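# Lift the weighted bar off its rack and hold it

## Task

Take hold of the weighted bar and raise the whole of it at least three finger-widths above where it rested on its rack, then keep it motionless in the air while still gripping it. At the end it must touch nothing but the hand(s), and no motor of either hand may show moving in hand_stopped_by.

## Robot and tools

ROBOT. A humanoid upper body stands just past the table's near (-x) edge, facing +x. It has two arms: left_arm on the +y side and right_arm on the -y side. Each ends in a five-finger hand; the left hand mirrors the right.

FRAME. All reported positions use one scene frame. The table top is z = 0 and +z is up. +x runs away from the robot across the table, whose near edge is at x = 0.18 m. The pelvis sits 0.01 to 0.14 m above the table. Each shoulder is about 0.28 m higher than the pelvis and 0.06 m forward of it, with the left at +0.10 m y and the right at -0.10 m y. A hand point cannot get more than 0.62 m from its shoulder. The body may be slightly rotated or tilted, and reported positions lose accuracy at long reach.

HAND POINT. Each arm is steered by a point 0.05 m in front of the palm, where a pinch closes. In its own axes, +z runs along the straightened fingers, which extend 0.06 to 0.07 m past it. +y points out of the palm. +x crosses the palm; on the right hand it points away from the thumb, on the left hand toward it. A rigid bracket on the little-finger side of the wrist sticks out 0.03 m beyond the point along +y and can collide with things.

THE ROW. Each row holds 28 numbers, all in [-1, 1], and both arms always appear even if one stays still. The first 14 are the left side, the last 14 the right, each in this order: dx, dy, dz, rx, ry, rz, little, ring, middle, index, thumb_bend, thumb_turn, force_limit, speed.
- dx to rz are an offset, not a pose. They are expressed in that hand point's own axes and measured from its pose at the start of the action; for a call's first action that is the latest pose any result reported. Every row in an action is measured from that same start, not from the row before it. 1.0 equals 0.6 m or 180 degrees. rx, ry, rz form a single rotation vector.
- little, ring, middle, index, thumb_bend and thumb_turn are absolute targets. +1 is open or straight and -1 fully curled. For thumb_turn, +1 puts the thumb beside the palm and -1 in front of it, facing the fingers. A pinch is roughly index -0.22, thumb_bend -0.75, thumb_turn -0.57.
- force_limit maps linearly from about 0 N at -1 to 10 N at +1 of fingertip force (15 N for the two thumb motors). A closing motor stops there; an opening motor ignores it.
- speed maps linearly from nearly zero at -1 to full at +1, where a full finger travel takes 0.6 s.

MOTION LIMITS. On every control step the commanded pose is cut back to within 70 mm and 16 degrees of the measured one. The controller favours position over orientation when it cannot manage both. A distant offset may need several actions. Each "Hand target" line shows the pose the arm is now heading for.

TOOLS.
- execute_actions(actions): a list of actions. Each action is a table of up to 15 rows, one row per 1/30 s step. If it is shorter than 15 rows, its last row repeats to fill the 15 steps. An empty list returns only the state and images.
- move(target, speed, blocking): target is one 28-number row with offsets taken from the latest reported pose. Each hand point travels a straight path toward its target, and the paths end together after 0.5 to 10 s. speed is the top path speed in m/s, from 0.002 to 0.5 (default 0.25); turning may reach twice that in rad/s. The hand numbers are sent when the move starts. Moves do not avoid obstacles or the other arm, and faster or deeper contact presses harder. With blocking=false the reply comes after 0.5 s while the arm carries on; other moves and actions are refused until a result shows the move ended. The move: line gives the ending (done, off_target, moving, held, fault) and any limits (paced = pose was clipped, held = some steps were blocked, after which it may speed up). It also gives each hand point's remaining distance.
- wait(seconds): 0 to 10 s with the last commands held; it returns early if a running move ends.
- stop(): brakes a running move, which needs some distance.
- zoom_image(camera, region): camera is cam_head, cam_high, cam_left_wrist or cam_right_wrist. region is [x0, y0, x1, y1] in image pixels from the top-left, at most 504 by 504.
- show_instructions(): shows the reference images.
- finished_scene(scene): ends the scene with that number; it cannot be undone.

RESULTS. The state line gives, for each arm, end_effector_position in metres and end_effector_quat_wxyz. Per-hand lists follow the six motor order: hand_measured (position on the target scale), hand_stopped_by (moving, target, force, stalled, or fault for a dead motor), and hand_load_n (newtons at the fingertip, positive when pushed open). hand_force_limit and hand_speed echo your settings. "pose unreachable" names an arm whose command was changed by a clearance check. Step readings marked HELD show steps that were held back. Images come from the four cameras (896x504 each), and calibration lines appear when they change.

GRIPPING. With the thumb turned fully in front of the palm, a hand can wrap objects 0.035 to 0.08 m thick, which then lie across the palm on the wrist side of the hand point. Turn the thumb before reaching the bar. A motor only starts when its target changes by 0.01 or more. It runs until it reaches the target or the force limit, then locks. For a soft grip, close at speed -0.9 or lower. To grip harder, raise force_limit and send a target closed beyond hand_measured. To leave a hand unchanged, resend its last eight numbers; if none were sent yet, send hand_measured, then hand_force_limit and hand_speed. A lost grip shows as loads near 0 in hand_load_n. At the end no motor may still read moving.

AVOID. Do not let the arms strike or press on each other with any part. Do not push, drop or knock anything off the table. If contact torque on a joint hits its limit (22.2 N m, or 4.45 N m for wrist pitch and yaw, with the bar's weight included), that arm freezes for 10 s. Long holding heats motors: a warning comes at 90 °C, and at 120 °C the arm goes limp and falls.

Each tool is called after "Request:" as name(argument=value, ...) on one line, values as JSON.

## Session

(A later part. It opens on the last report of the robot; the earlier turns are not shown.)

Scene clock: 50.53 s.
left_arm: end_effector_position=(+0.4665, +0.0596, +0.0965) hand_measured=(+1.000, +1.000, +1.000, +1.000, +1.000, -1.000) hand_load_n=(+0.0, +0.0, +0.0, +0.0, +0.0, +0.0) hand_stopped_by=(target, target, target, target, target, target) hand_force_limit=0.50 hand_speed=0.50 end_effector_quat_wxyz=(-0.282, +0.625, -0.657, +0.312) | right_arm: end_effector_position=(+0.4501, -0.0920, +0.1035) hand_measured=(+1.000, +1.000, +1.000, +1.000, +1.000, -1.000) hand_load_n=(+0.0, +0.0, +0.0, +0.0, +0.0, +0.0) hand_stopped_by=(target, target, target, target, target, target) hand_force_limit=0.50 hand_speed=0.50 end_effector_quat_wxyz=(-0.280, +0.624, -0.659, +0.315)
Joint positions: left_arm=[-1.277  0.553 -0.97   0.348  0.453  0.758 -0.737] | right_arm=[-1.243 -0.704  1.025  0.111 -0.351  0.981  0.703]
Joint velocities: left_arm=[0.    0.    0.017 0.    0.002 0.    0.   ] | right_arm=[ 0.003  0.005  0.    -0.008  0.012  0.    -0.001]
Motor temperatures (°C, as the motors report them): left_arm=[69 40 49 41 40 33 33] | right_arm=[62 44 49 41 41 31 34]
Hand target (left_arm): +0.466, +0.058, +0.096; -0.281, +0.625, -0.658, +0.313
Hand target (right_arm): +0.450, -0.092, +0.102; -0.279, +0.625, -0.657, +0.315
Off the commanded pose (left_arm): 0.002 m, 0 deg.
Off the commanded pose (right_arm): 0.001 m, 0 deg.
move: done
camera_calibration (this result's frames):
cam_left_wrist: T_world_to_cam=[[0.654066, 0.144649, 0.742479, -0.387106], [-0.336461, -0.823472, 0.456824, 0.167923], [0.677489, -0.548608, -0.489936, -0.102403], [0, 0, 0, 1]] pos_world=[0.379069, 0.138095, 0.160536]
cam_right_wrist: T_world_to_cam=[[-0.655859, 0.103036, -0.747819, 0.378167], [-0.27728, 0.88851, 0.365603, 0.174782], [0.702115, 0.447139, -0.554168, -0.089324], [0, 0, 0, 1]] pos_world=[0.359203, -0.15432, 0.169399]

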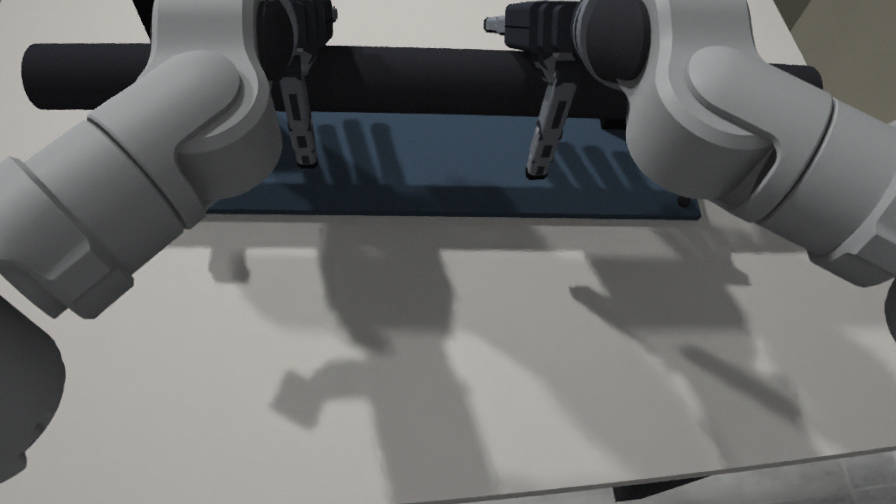

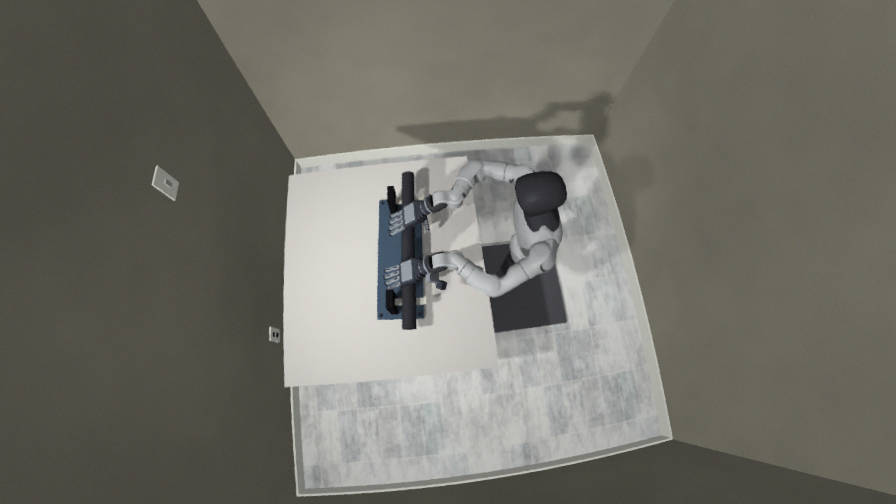

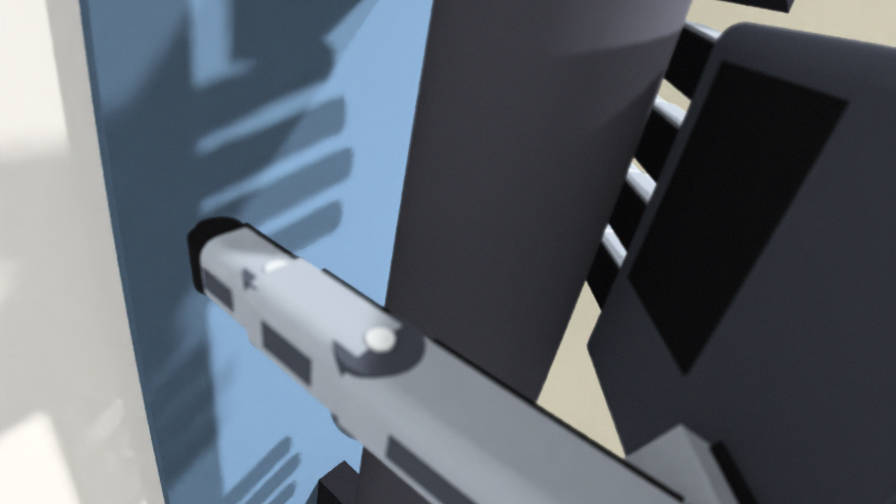

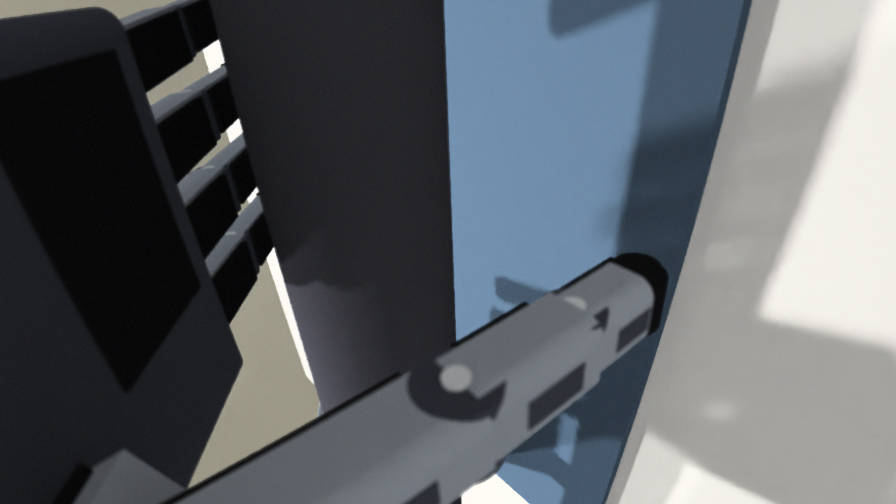

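Request:
move(target=[0,0.011,0.008,0,0,0,1,1,1,1,1,-1,0.5,0.5,0,0.019,0.012,0,0,0,1,1,1,1,1,-1,0.5,0.5], speed=0.02)

Request:
move(target=[0,0,0,0,0,0,-1,-1,-1,-1,-1,-1,1,-0.3,0,0,0,0,0,0,-1,-1,-1,-1,-1,-1,1,-0.3], speed=0.02)

Request:
move(target=[0,0,0,0,0,0,-0.95,-0.95,-0.95,-0.95,-0.95,-1,1,-0.5,0,0,0,0,0,0,-0.95,-0.95,-0.95,-0.95,-0.95,-1,1,-0.5], speed=0.02)

Scene clock: 54.30 s.
left_arm: end_effector_position=(+0.4667, +0.0604, +0.0898) hand_measured=(+1.000, +1.000, +1.000, +1.000, +1.000, -1.000) hand_load_n=(+0.0, +0.0, +0.0, +0.0, +0.0, +0.0) hand_stopped_by=(target, target, target, target, target, target) hand_force_limit=0.50 hand_speed=0.50 end_effector_quat_wxyz=(-0.283, +0.626, -0.656, +0.312) | right_arm: end_effector_position=(+0.4476, -0.0924, +0.0911) hand_measured=(+1.000, +1.000, +1.000, +1.000, +1.000, -1.000) hand_load_n=(+0.0, +0.0, +0.0, +0.0, +0.0, +0.0) hand_stopped_by=(target, target, target, target, target, target) hand_force_limit=0.50 hand_speed=0.50 end_effector_quat_wxyz=(-0.279, +0.623, -0.659, +0.315)
Joint positions: left_arm=[-1.26   0.545 -0.97   0.362  0.453  0.751 -0.711] | right_arm=[-1.206 -0.689  1.027  0.117 -0.351  0.979  0.662]
Joint velocities: left_arm=[ 0.002 -0.006  0.     0.006  0.008  0.     0.   ] | right_arm=[-0.003 -0.009  0.008  0.003  0.     0.    -0.002]
Motor temperatures (°C, as the motors report them): left_arm=[70 40 49 41 40 33 34] | right_arm=[63 44 49 41 41 31 34]
Hand target (left_arm): +0.466, +0.060, +0.088; -0.282, +0.626, -0.657, +0.312
Hand target (right_arm): +0.448, -0.092, +0.090; -0.279, +0.625, -0.658, +0.315
Off the commanded pose (left_arm): 0.002 m, 0 deg.
Off the commanded pose (right_arm): 0.001 m, 0 deg.
move: done
camera_calibration (this result's frames):
cam_left_wrist: T_world_to_cam=[[0.65181, 0.146645, 0.744069, -0.381582], [-0.335131, -0.824436, 0.456062, 0.171279], [0.680317, -0.546626, -0.488231, -0.106997], [0, 0, 0, 1]] pos_world=[0.378912, 0.138679, 0.15357]
cam_right_wrist: T_world_to_cam=[[-0.65602, 0.103159, -0.74766, 0.367323], [-0.276409, 0.888954, 0.365184, 0.178636], [0.702307, 0.446228, -0.554657, -0.09444], [0, 0, 0, 1]] pos_world=[0.356674, -0.15455, 0.157016]

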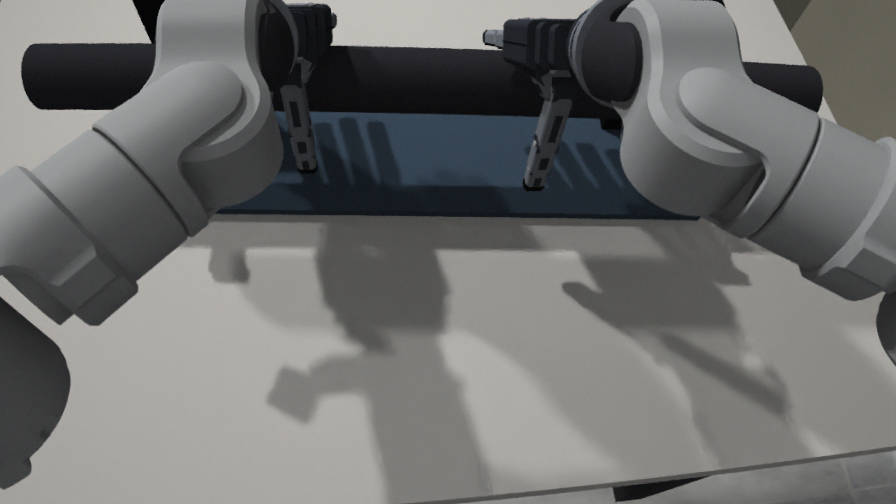

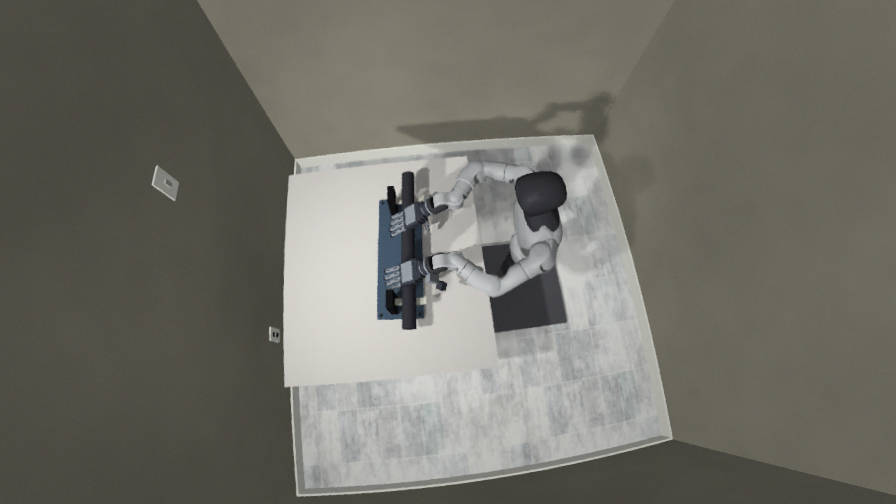

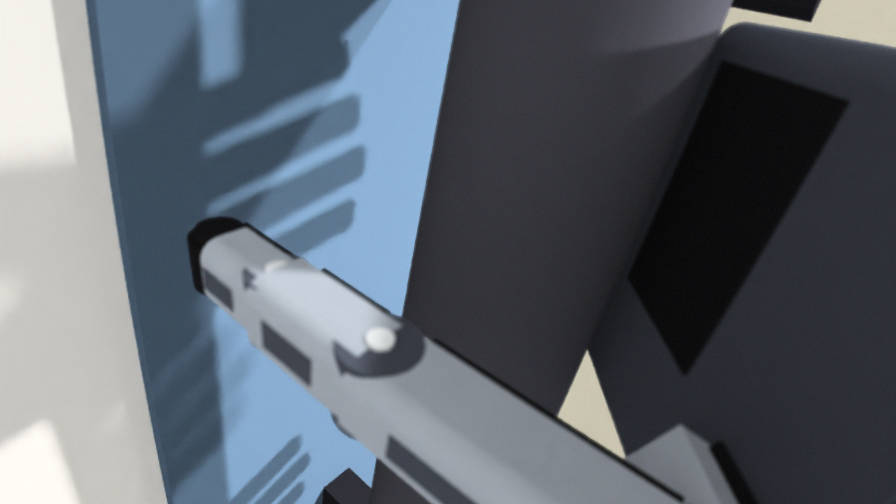

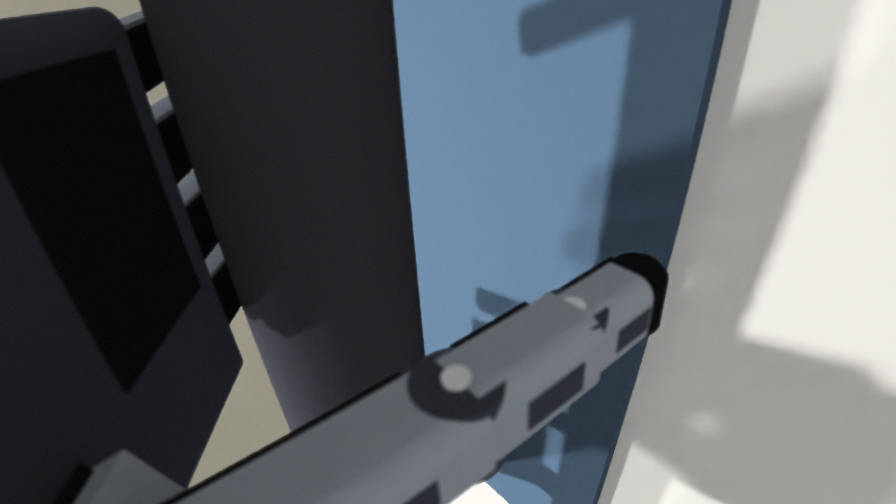

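Scene clock: 55.83 s.
left_arm: end_effector_position=(+0.4602, +0.0607, +0.0826) hand_measured=(-0.344, -0.368, -0.392, -0.418, +0.122, -1.000) hand_load_n=(+6.0, +8.5, +9.0, +11.5, +15.5, +1.5) hand_stopped_by=(force, force, force, force, force, target) hand_force_limit=1.00 hand_speed=-0.30 end_effector_quat_wxyz=(-0.273, +0.627, -0.663, +0.304) | right_arm: end_effector_position=(+0.4590, -0.0906, +0.1056) hand_measured=(-0.100, -0.040, -0.002, +0.038, +0.374, -1.000) hand_load_n=(+9.5, +5.5, +3.0, +1.5, +19.0, +4.5) hand_stopped_by=(force, force, force, force, force, target) hand_force_limit=1.00 hand_speed=-0.30 end_effector_quat_wxyz=(-0.299, +0.618, -0.646, +0.333)
Joint positions: left_arm=[-1.247  0.548 -0.972  0.358  0.449  0.74  -0.727] | right_arm=[-1.228 -0.693  1.023  0.116 -0.361  0.972  0.634]
Joint velocities: left_arm=[-0.003 -0.009  0.012  0.003 -0.002  0.     0.   ] | right_arm=[-0.005 -0.002 -0.008  0.005  0.003  0.     0.   ]
Motor temperatures (°C, as the motors report them): left_arm=[71 40 49 41 40 33 34] | right_arm=[63 44 49 41 41 31 34]
Hand target (left_arm): +0.467, +0.061, +0.090; -0.283, +0.626, -0.656, +0.312
Hand target (right_arm): +0.448, -0.092, +0.091; -0.279, +0.623, -0.659, +0.315
Off the commanded pose (left_arm): 0.010 m, 2 deg.
Off the commanded pose (right_arm): 0.019 m, 3 deg.
move: off_target (left_arm, right_arm)
camera_calibration (this result's frames):
cam_left_wrist: T_world_to_cam=[[0.675008, 0.139724, 0.724459, -0.380641], [-0.32861, -0.822204, 0.464754, 0.168768], [0.66059, -0.551777, -0.50908, -0.094863], [0, 0, 0, 1]] pos_world=[0.37506, 0.139603, 0.14903]
cam_right_wrist: T_world_to_cam=[[-0.611499, 0.0931523, -0.785743, 0.368187], [-0.306785, 0.887452, 0.343964, 0.190955], [0.72935, 0.451388, -0.514098, -0.111376], [0, 0, 0, 1]] pos_world=[0.36496, -0.153487, 0.16636]

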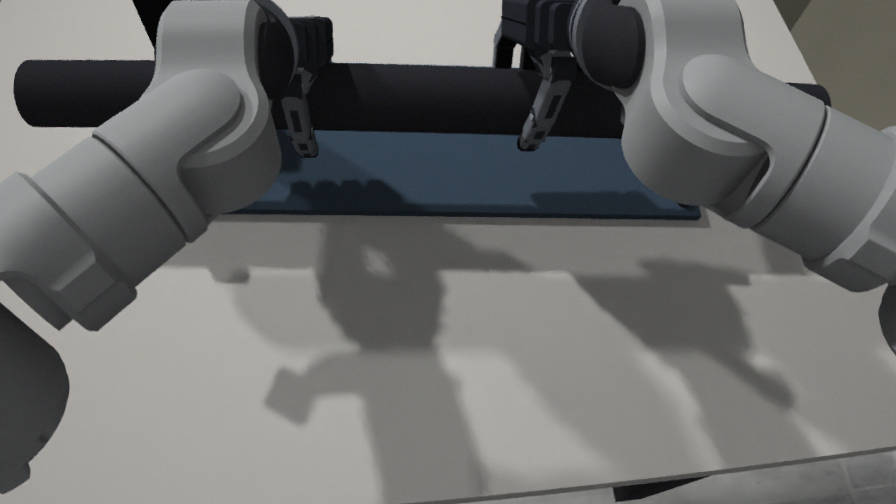

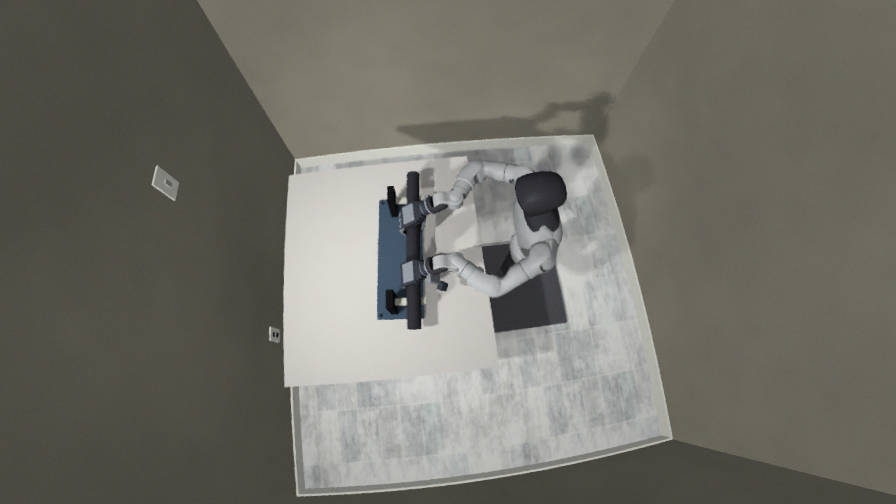

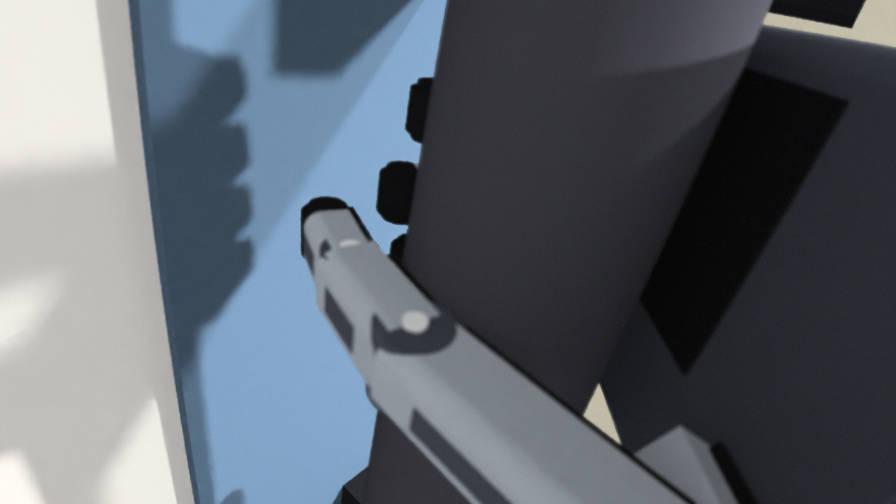

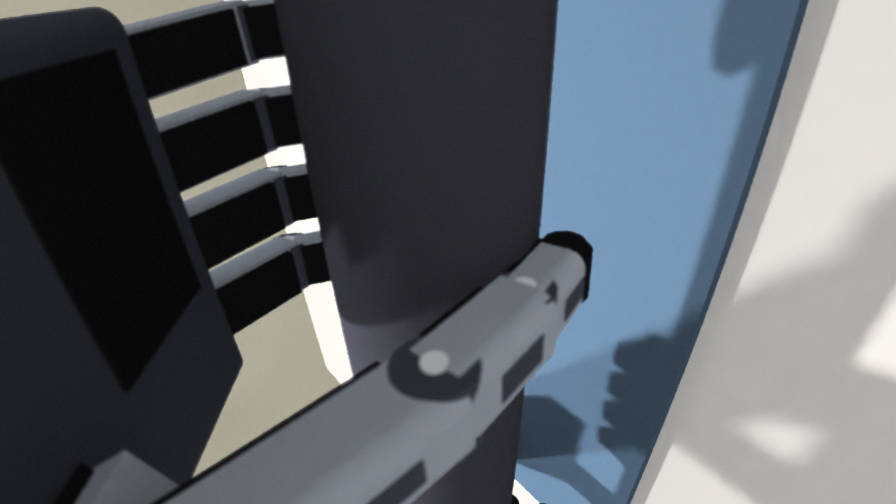

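Scene clock: 56.33 s.
left_arm: end_effector_position=(+0.4595, +0.0606, +0.0822) hand_measured=(-0.374, -0.384, -0.404, -0.418, +0.126, -1.000) hand_load_n=(+10.5, +10.0, +9.5, +7.0, +19.0, +5.0) hand_stopped_by=(force, force, force, force, force, target) hand_force_limit=1.00 hand_speed=-0.50 end_effector_quat_wxyz=(-0.271, +0.624, -0.667, +0.304) | right_arm: end_effector_position=(+0.4600, -0.0908, +0.1055) hand_measured=(-0.122, -0.074, -0.042, -0.008, +0.378, -1.000) hand_load_n=(+6.0, +10.5, +10.5, +10.5, +29.0, +5.5) hand_stopped_by=(force, force, force, force, force, target) hand_force_limit=1.00 hand_speed=-0.50 end_effector_quat_wxyz=(-0.300, +0.618, -0.644, +0.336)
Joint positions: left_arm=[-1.246  0.552 -0.972  0.357  0.449  0.729 -0.729] | right_arm=[-1.226 -0.693  1.024  0.118 -0.362  0.968  0.626]
Joint velocities: left_arm=[-0.002  0.023  0.003  0.     0.003  0.     0.   ] | right_arm=[ 0.    -0.014 -0.011  0.011 -0.011  0.     0.   ]
Motor temperatures (°C, as the motors report them): left_arm=[71 40 49 41 40 33 34] | right_arm=[63 44 49 41 41 31 34]
Hand target (left_arm): +0.460, +0.061, +0.083; -0.273, +0.627, -0.663, +0.304
Hand target (right_arm): +0.459, -0.091, +0.106; -0.299, +0.618, -0.646, +0.333
Off the commanded pose (left_arm): 0.001 m, 1 deg.
Off the commanded pose (right_arm): 0.001 m, 0 deg.
move: done
camera_calibration (this result's frames):
cam_left_wrist: T_world_to_cam=[[0.677498, 0.131834, 0.723613, -0.380546], [-0.335608, -0.820016, 0.463617, 0.171821], [0.654495, -0.55695, -0.511315, -0.0912948], [0, 0, 0, 1]] pos_world=[0.375235, 0.140218, 0.149028]
cam_right_wrist: T_world_to_cam=[[-0.606955, 0.0895594, -0.789674, 0.366705], [-0.311073, 0.88758, 0.339759, 0.193898], [0.731327, 0.451865, -0.510861, -0.113248], [0, 0, 0, 1]] pos_world=[0.365711, -0.153769, 0.165845]

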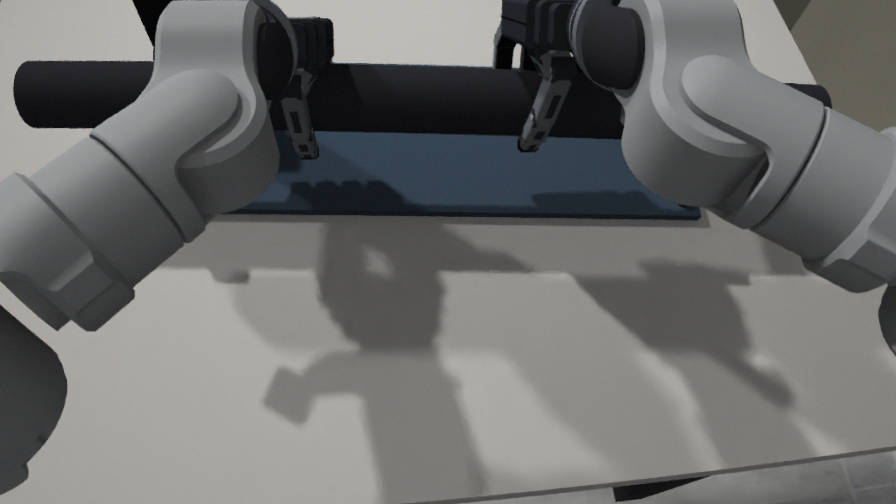

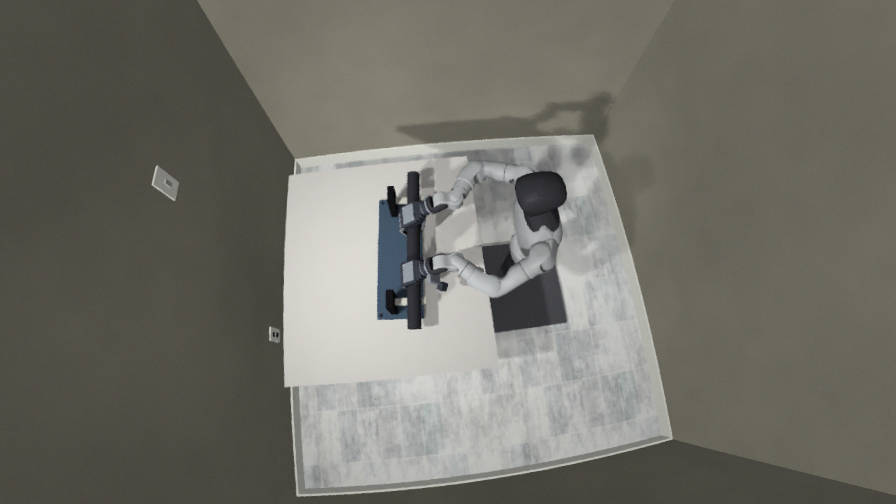

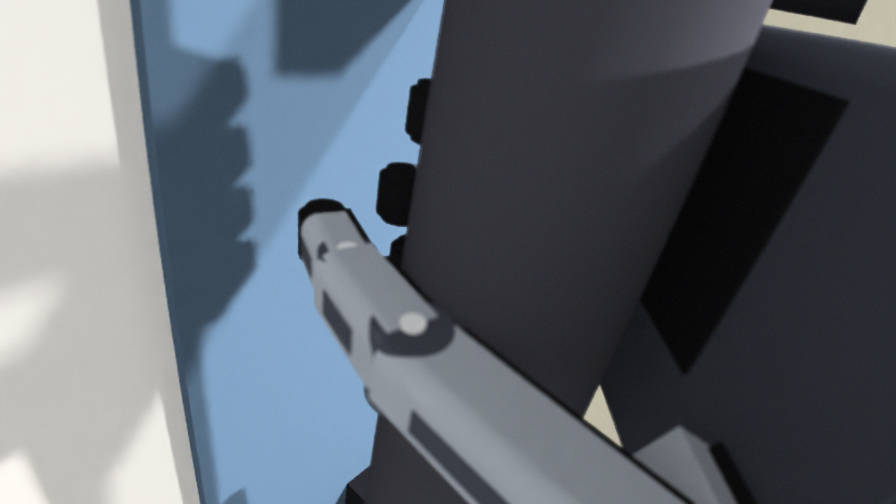

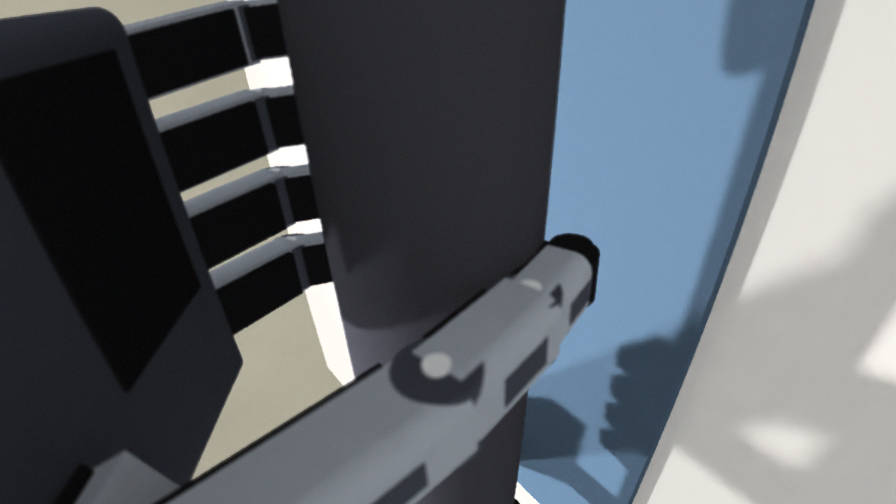

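Request:
move(target=[0,0,0,0,0,0,-0.95,-0.95,-0.95,-0.95,-0.95,-1,1,-0.5,0,0,0,0,0,0,1,1,1,1,1,-1,1,-0.3], speed=0.02)

Request:
move(target=[0,0,0,0,0,0,-0.95,-0.95,-0.95,-0.95,-0.95,-1,1,-0.5,0,0.035,0.014,0.012,0,0,1,1,1,1,1,-1,1,-0.3], speed=0.015)

Scene clock: 61.97 s.
left_arm: end_effector_position=(+0.4595, +0.0606, +0.0822) hand_measured=(-0.374, -0.384, -0.404, -0.418, +0.126, -1.000) hand_load_n=(+9.0, +9.5, +9.5, +8.0, +16.5, +7.5) hand_stopped_by=(force, force, force, force, force, target) hand_force_limit=1.00 hand_speed=-0.50 end_effector_quat_wxyz=(-0.271, +0.623, -0.668, +0.304) | right_arm: end_effector_position=(+0.4592, -0.0904, +0.1047) hand_measured=(+1.000, +1.000, +1.000, +1.000, +1.000, -1.000) hand_load_n=(+0.0, +0.0, +0.0, +0.0, +0.0, +0.0) hand_stopped_by=(target, target, target, target, target, target) hand_force_limit=1.00 hand_speed=-0.30 end_effector_quat_wxyz=(-0.300, +0.618, -0.645, +0.334)
Joint positions: left_arm=[-1.245  0.554 -0.972  0.357  0.449  0.723 -0.728] | right_arm=[-1.224 -0.693  1.024  0.116 -0.359  0.969  0.626]
Joint velocities: left_arm=[ 0.003 -0.014 -0.003  0.002  0.012  0.     0.   ] | right_arm=[-0.002 -0.005 -0.002  0.002 -0.003  0.     0.   ]
Motor temperatures (°C, as the motors report them): left_arm=[73 40 49 41 40 33 34] | right_arm=[65 44 49 41 41 31 34]
Hand target (left_arm): +0.460, +0.061, +0.082; -0.271, +0.624, -0.667, +0.304
Hand target (right_arm): +0.460, -0.091, +0.106; -0.300, +0.618, -0.644, +0.336
Off the commanded pose (left_arm): 0.000 m, 0 deg.
Off the commanded pose (right_arm): 0.001 m, 0 deg.
move: done
camera_calibration (this result's frames):
cam_left_wrist: T_world_to_cam=[[0.677515, 0.128754, 0.724152, -0.380376], [-0.339148, -0.818956, 0.462915, 0.173474], [0.652651, -0.559226, -0.511188, -0.0903337], [0, 0, 0, 1]] pos_world=[0.3755, 0.140525, 0.148969]
cam_right_wrist: T_world_to_cam=[[-0.609557, 0.0915925, -0.787433, 0.366665], [-0.31, 0.886666, 0.343108, 0.192648], [0.729616, 0.453248, -0.51208, -0.112185], [0, 0, 0, 1]] pos_world=[0.365076, -0.153551, 0.165177]

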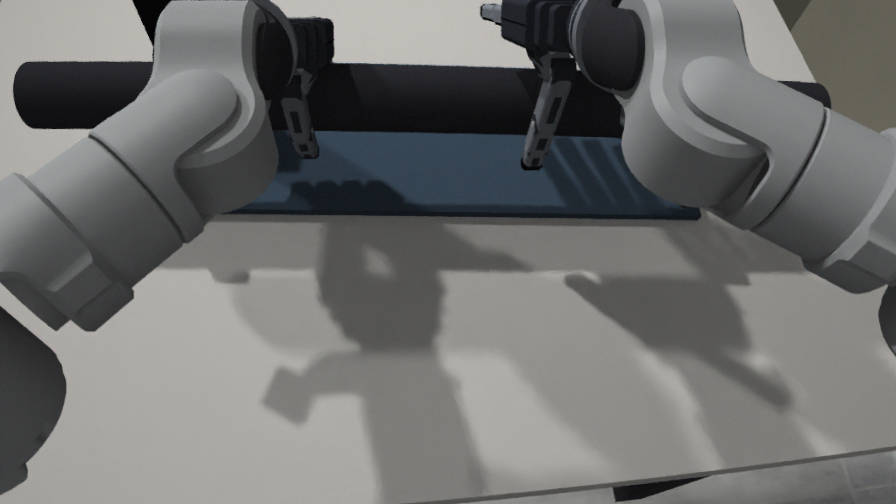

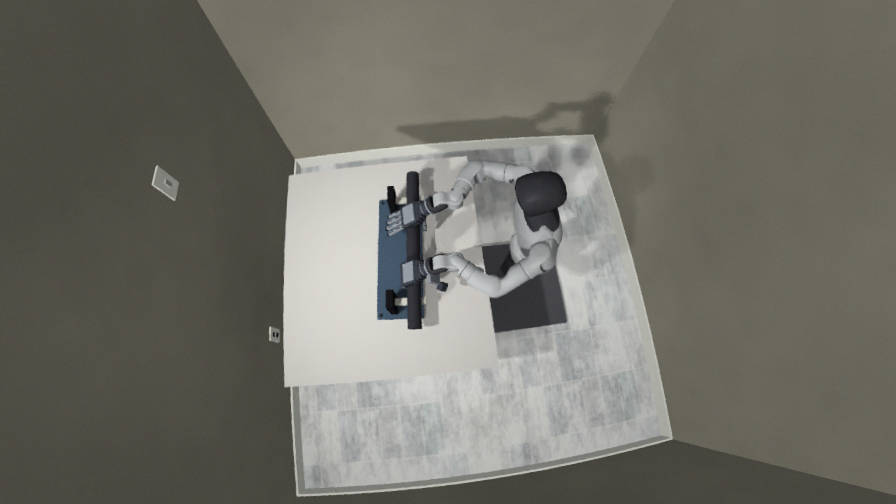

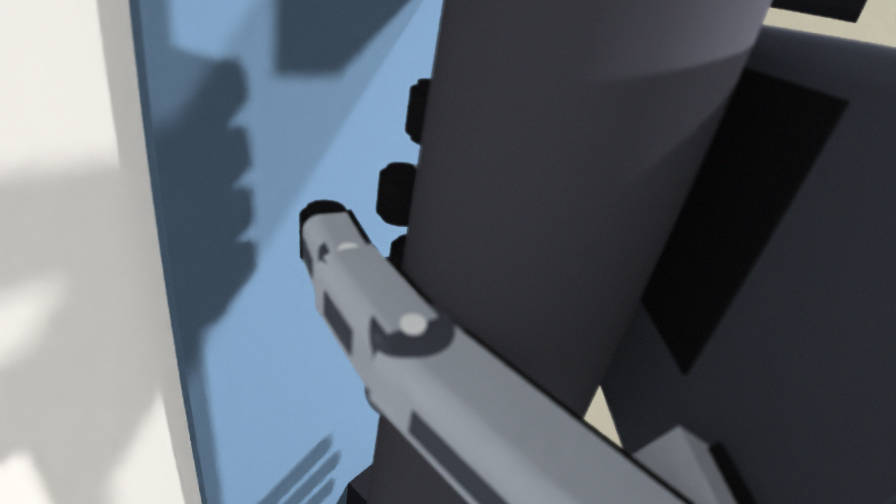

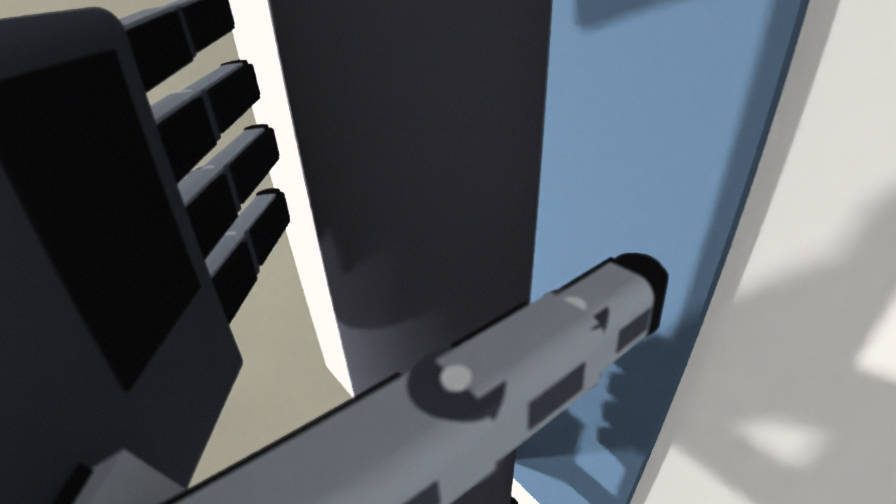

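Scene clock: 63.70 s.
left_arm: end_effector_position=(+0.4595, +0.0607, +0.0822) hand_measured=(-0.374, -0.384, -0.404, -0.418, +0.126, -1.000) hand_load_n=(+8.5, +9.0, +9.5, +8.5, +16.5, +8.0) hand_stopped_by=(force, force, force, force, force, target) hand_force_limit=1.00 hand_speed=-0.50 end_effector_quat_wxyz=(-0.271, +0.622, -0.669, +0.304) | right_arm: end_effector_position=(+0.4523, -0.0909, +0.0833) hand_measured=(+1.000, +1.000, +1.000, +1.000, +1.000, -1.000) hand_load_n=(+0.0, +0.0, +0.0, +0.0, +0.0, +0.0) hand_stopped_by=(target, target, target, target, target, target) hand_force_limit=1.00 hand_speed=-0.30 end_effector_quat_wxyz=(-0.311, +0.614, -0.638, +0.346)
Joint positions: left_arm=[-1.245  0.555 -0.972  0.357  0.449  0.721 -0.728] | right_arm=[-1.134 -0.681  1.036  0.07  -0.364  0.998  0.508]
Joint velocities: left_arm=[ 0.002  0.003  0.    -0.014  0.003  0.     0.   ] | right_arm=[ 0.002  0.    -0.005 -0.002  0.011  0.    -0.008]
Motor temperatures (°C, as the motors report them): left_arm=[73 40 49 41 40 33 34] | right_arm=[65 44 49 41 41 31 34]
Hand target (left_arm): +0.460, +0.061, +0.082; -0.271, +0.623, -0.668, +0.304
Hand target (right_arm): +0.452, -0.090, +0.083; -0.311, +0.614, -0.637, +0.347
Off the commanded pose (left_arm): 0.000 m, 0 deg.
Off the commanded pose (right_arm): 0.001 m, 0 deg.
move: done
camera_calibration (this result's frames):
cam_left_wrist: T_world_to_cam=[[0.677644, 0.127443, 0.724263, -0.380349], [-0.340479, -0.81858, 0.462603, 0.174086], [0.651822, -0.560077, -0.511314, -0.0898681], [0, 0, 0, 1]] pos_world=[0.375592, 0.140643, 0.148989]
cam_right_wrist: T_world_to_cam=[[-0.581869, 0.0864417, -0.808675, 0.334423], [-0.324467, 0.8871, 0.32829, 0.20609], [0.745754, 0.45341, -0.488129, -0.127205], [0, 0, 0, 1]] pos_world=[0.356323, -0.154055, 0.14069]

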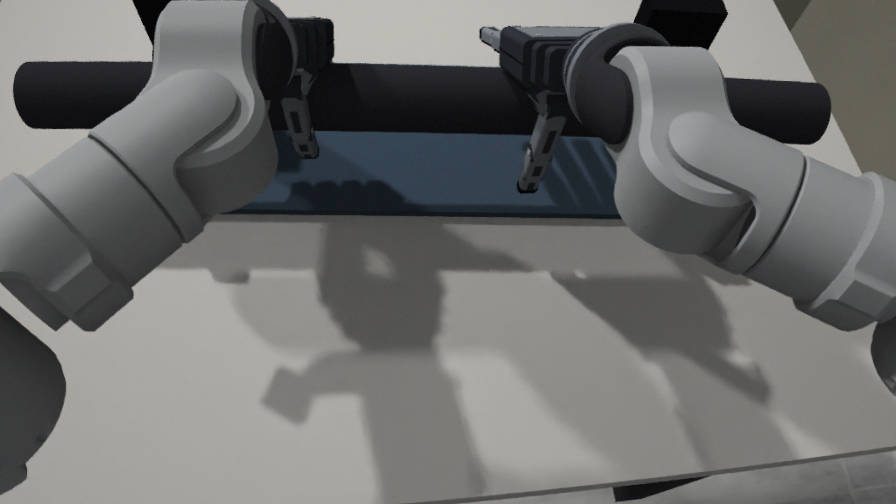

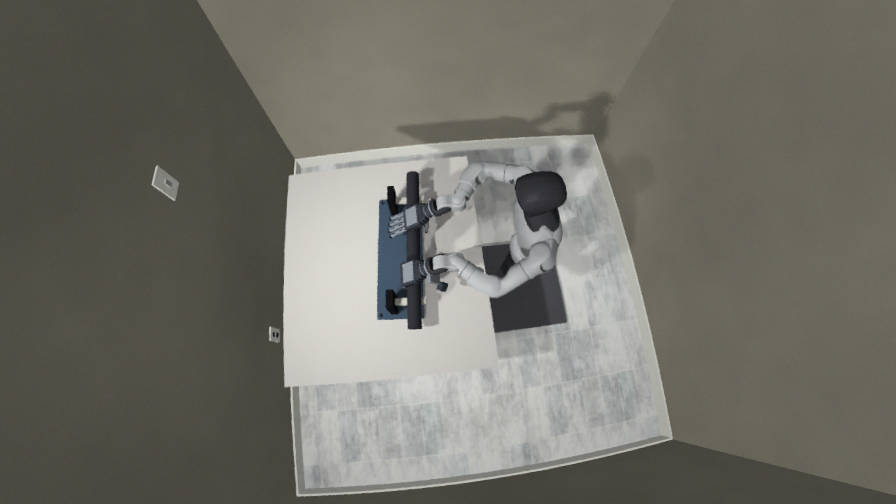

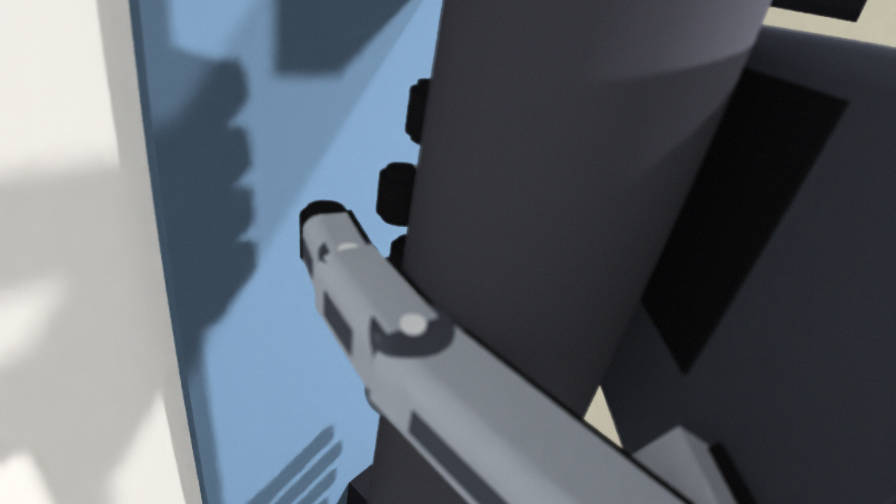

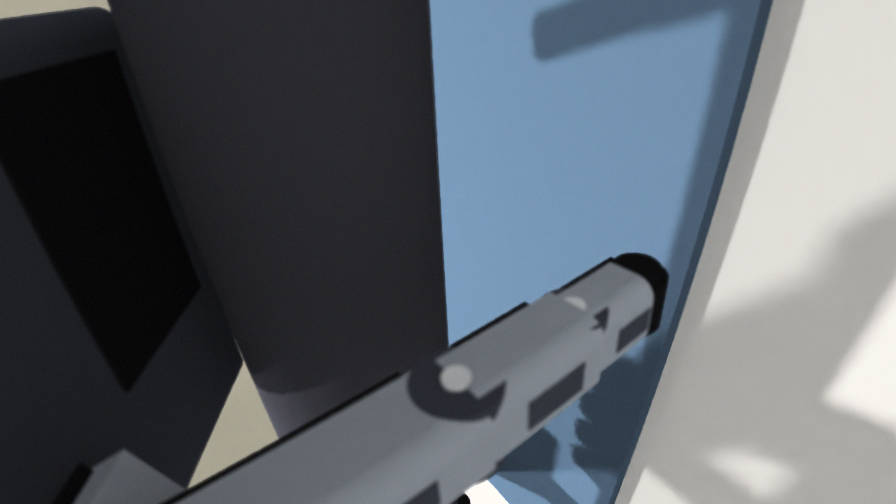

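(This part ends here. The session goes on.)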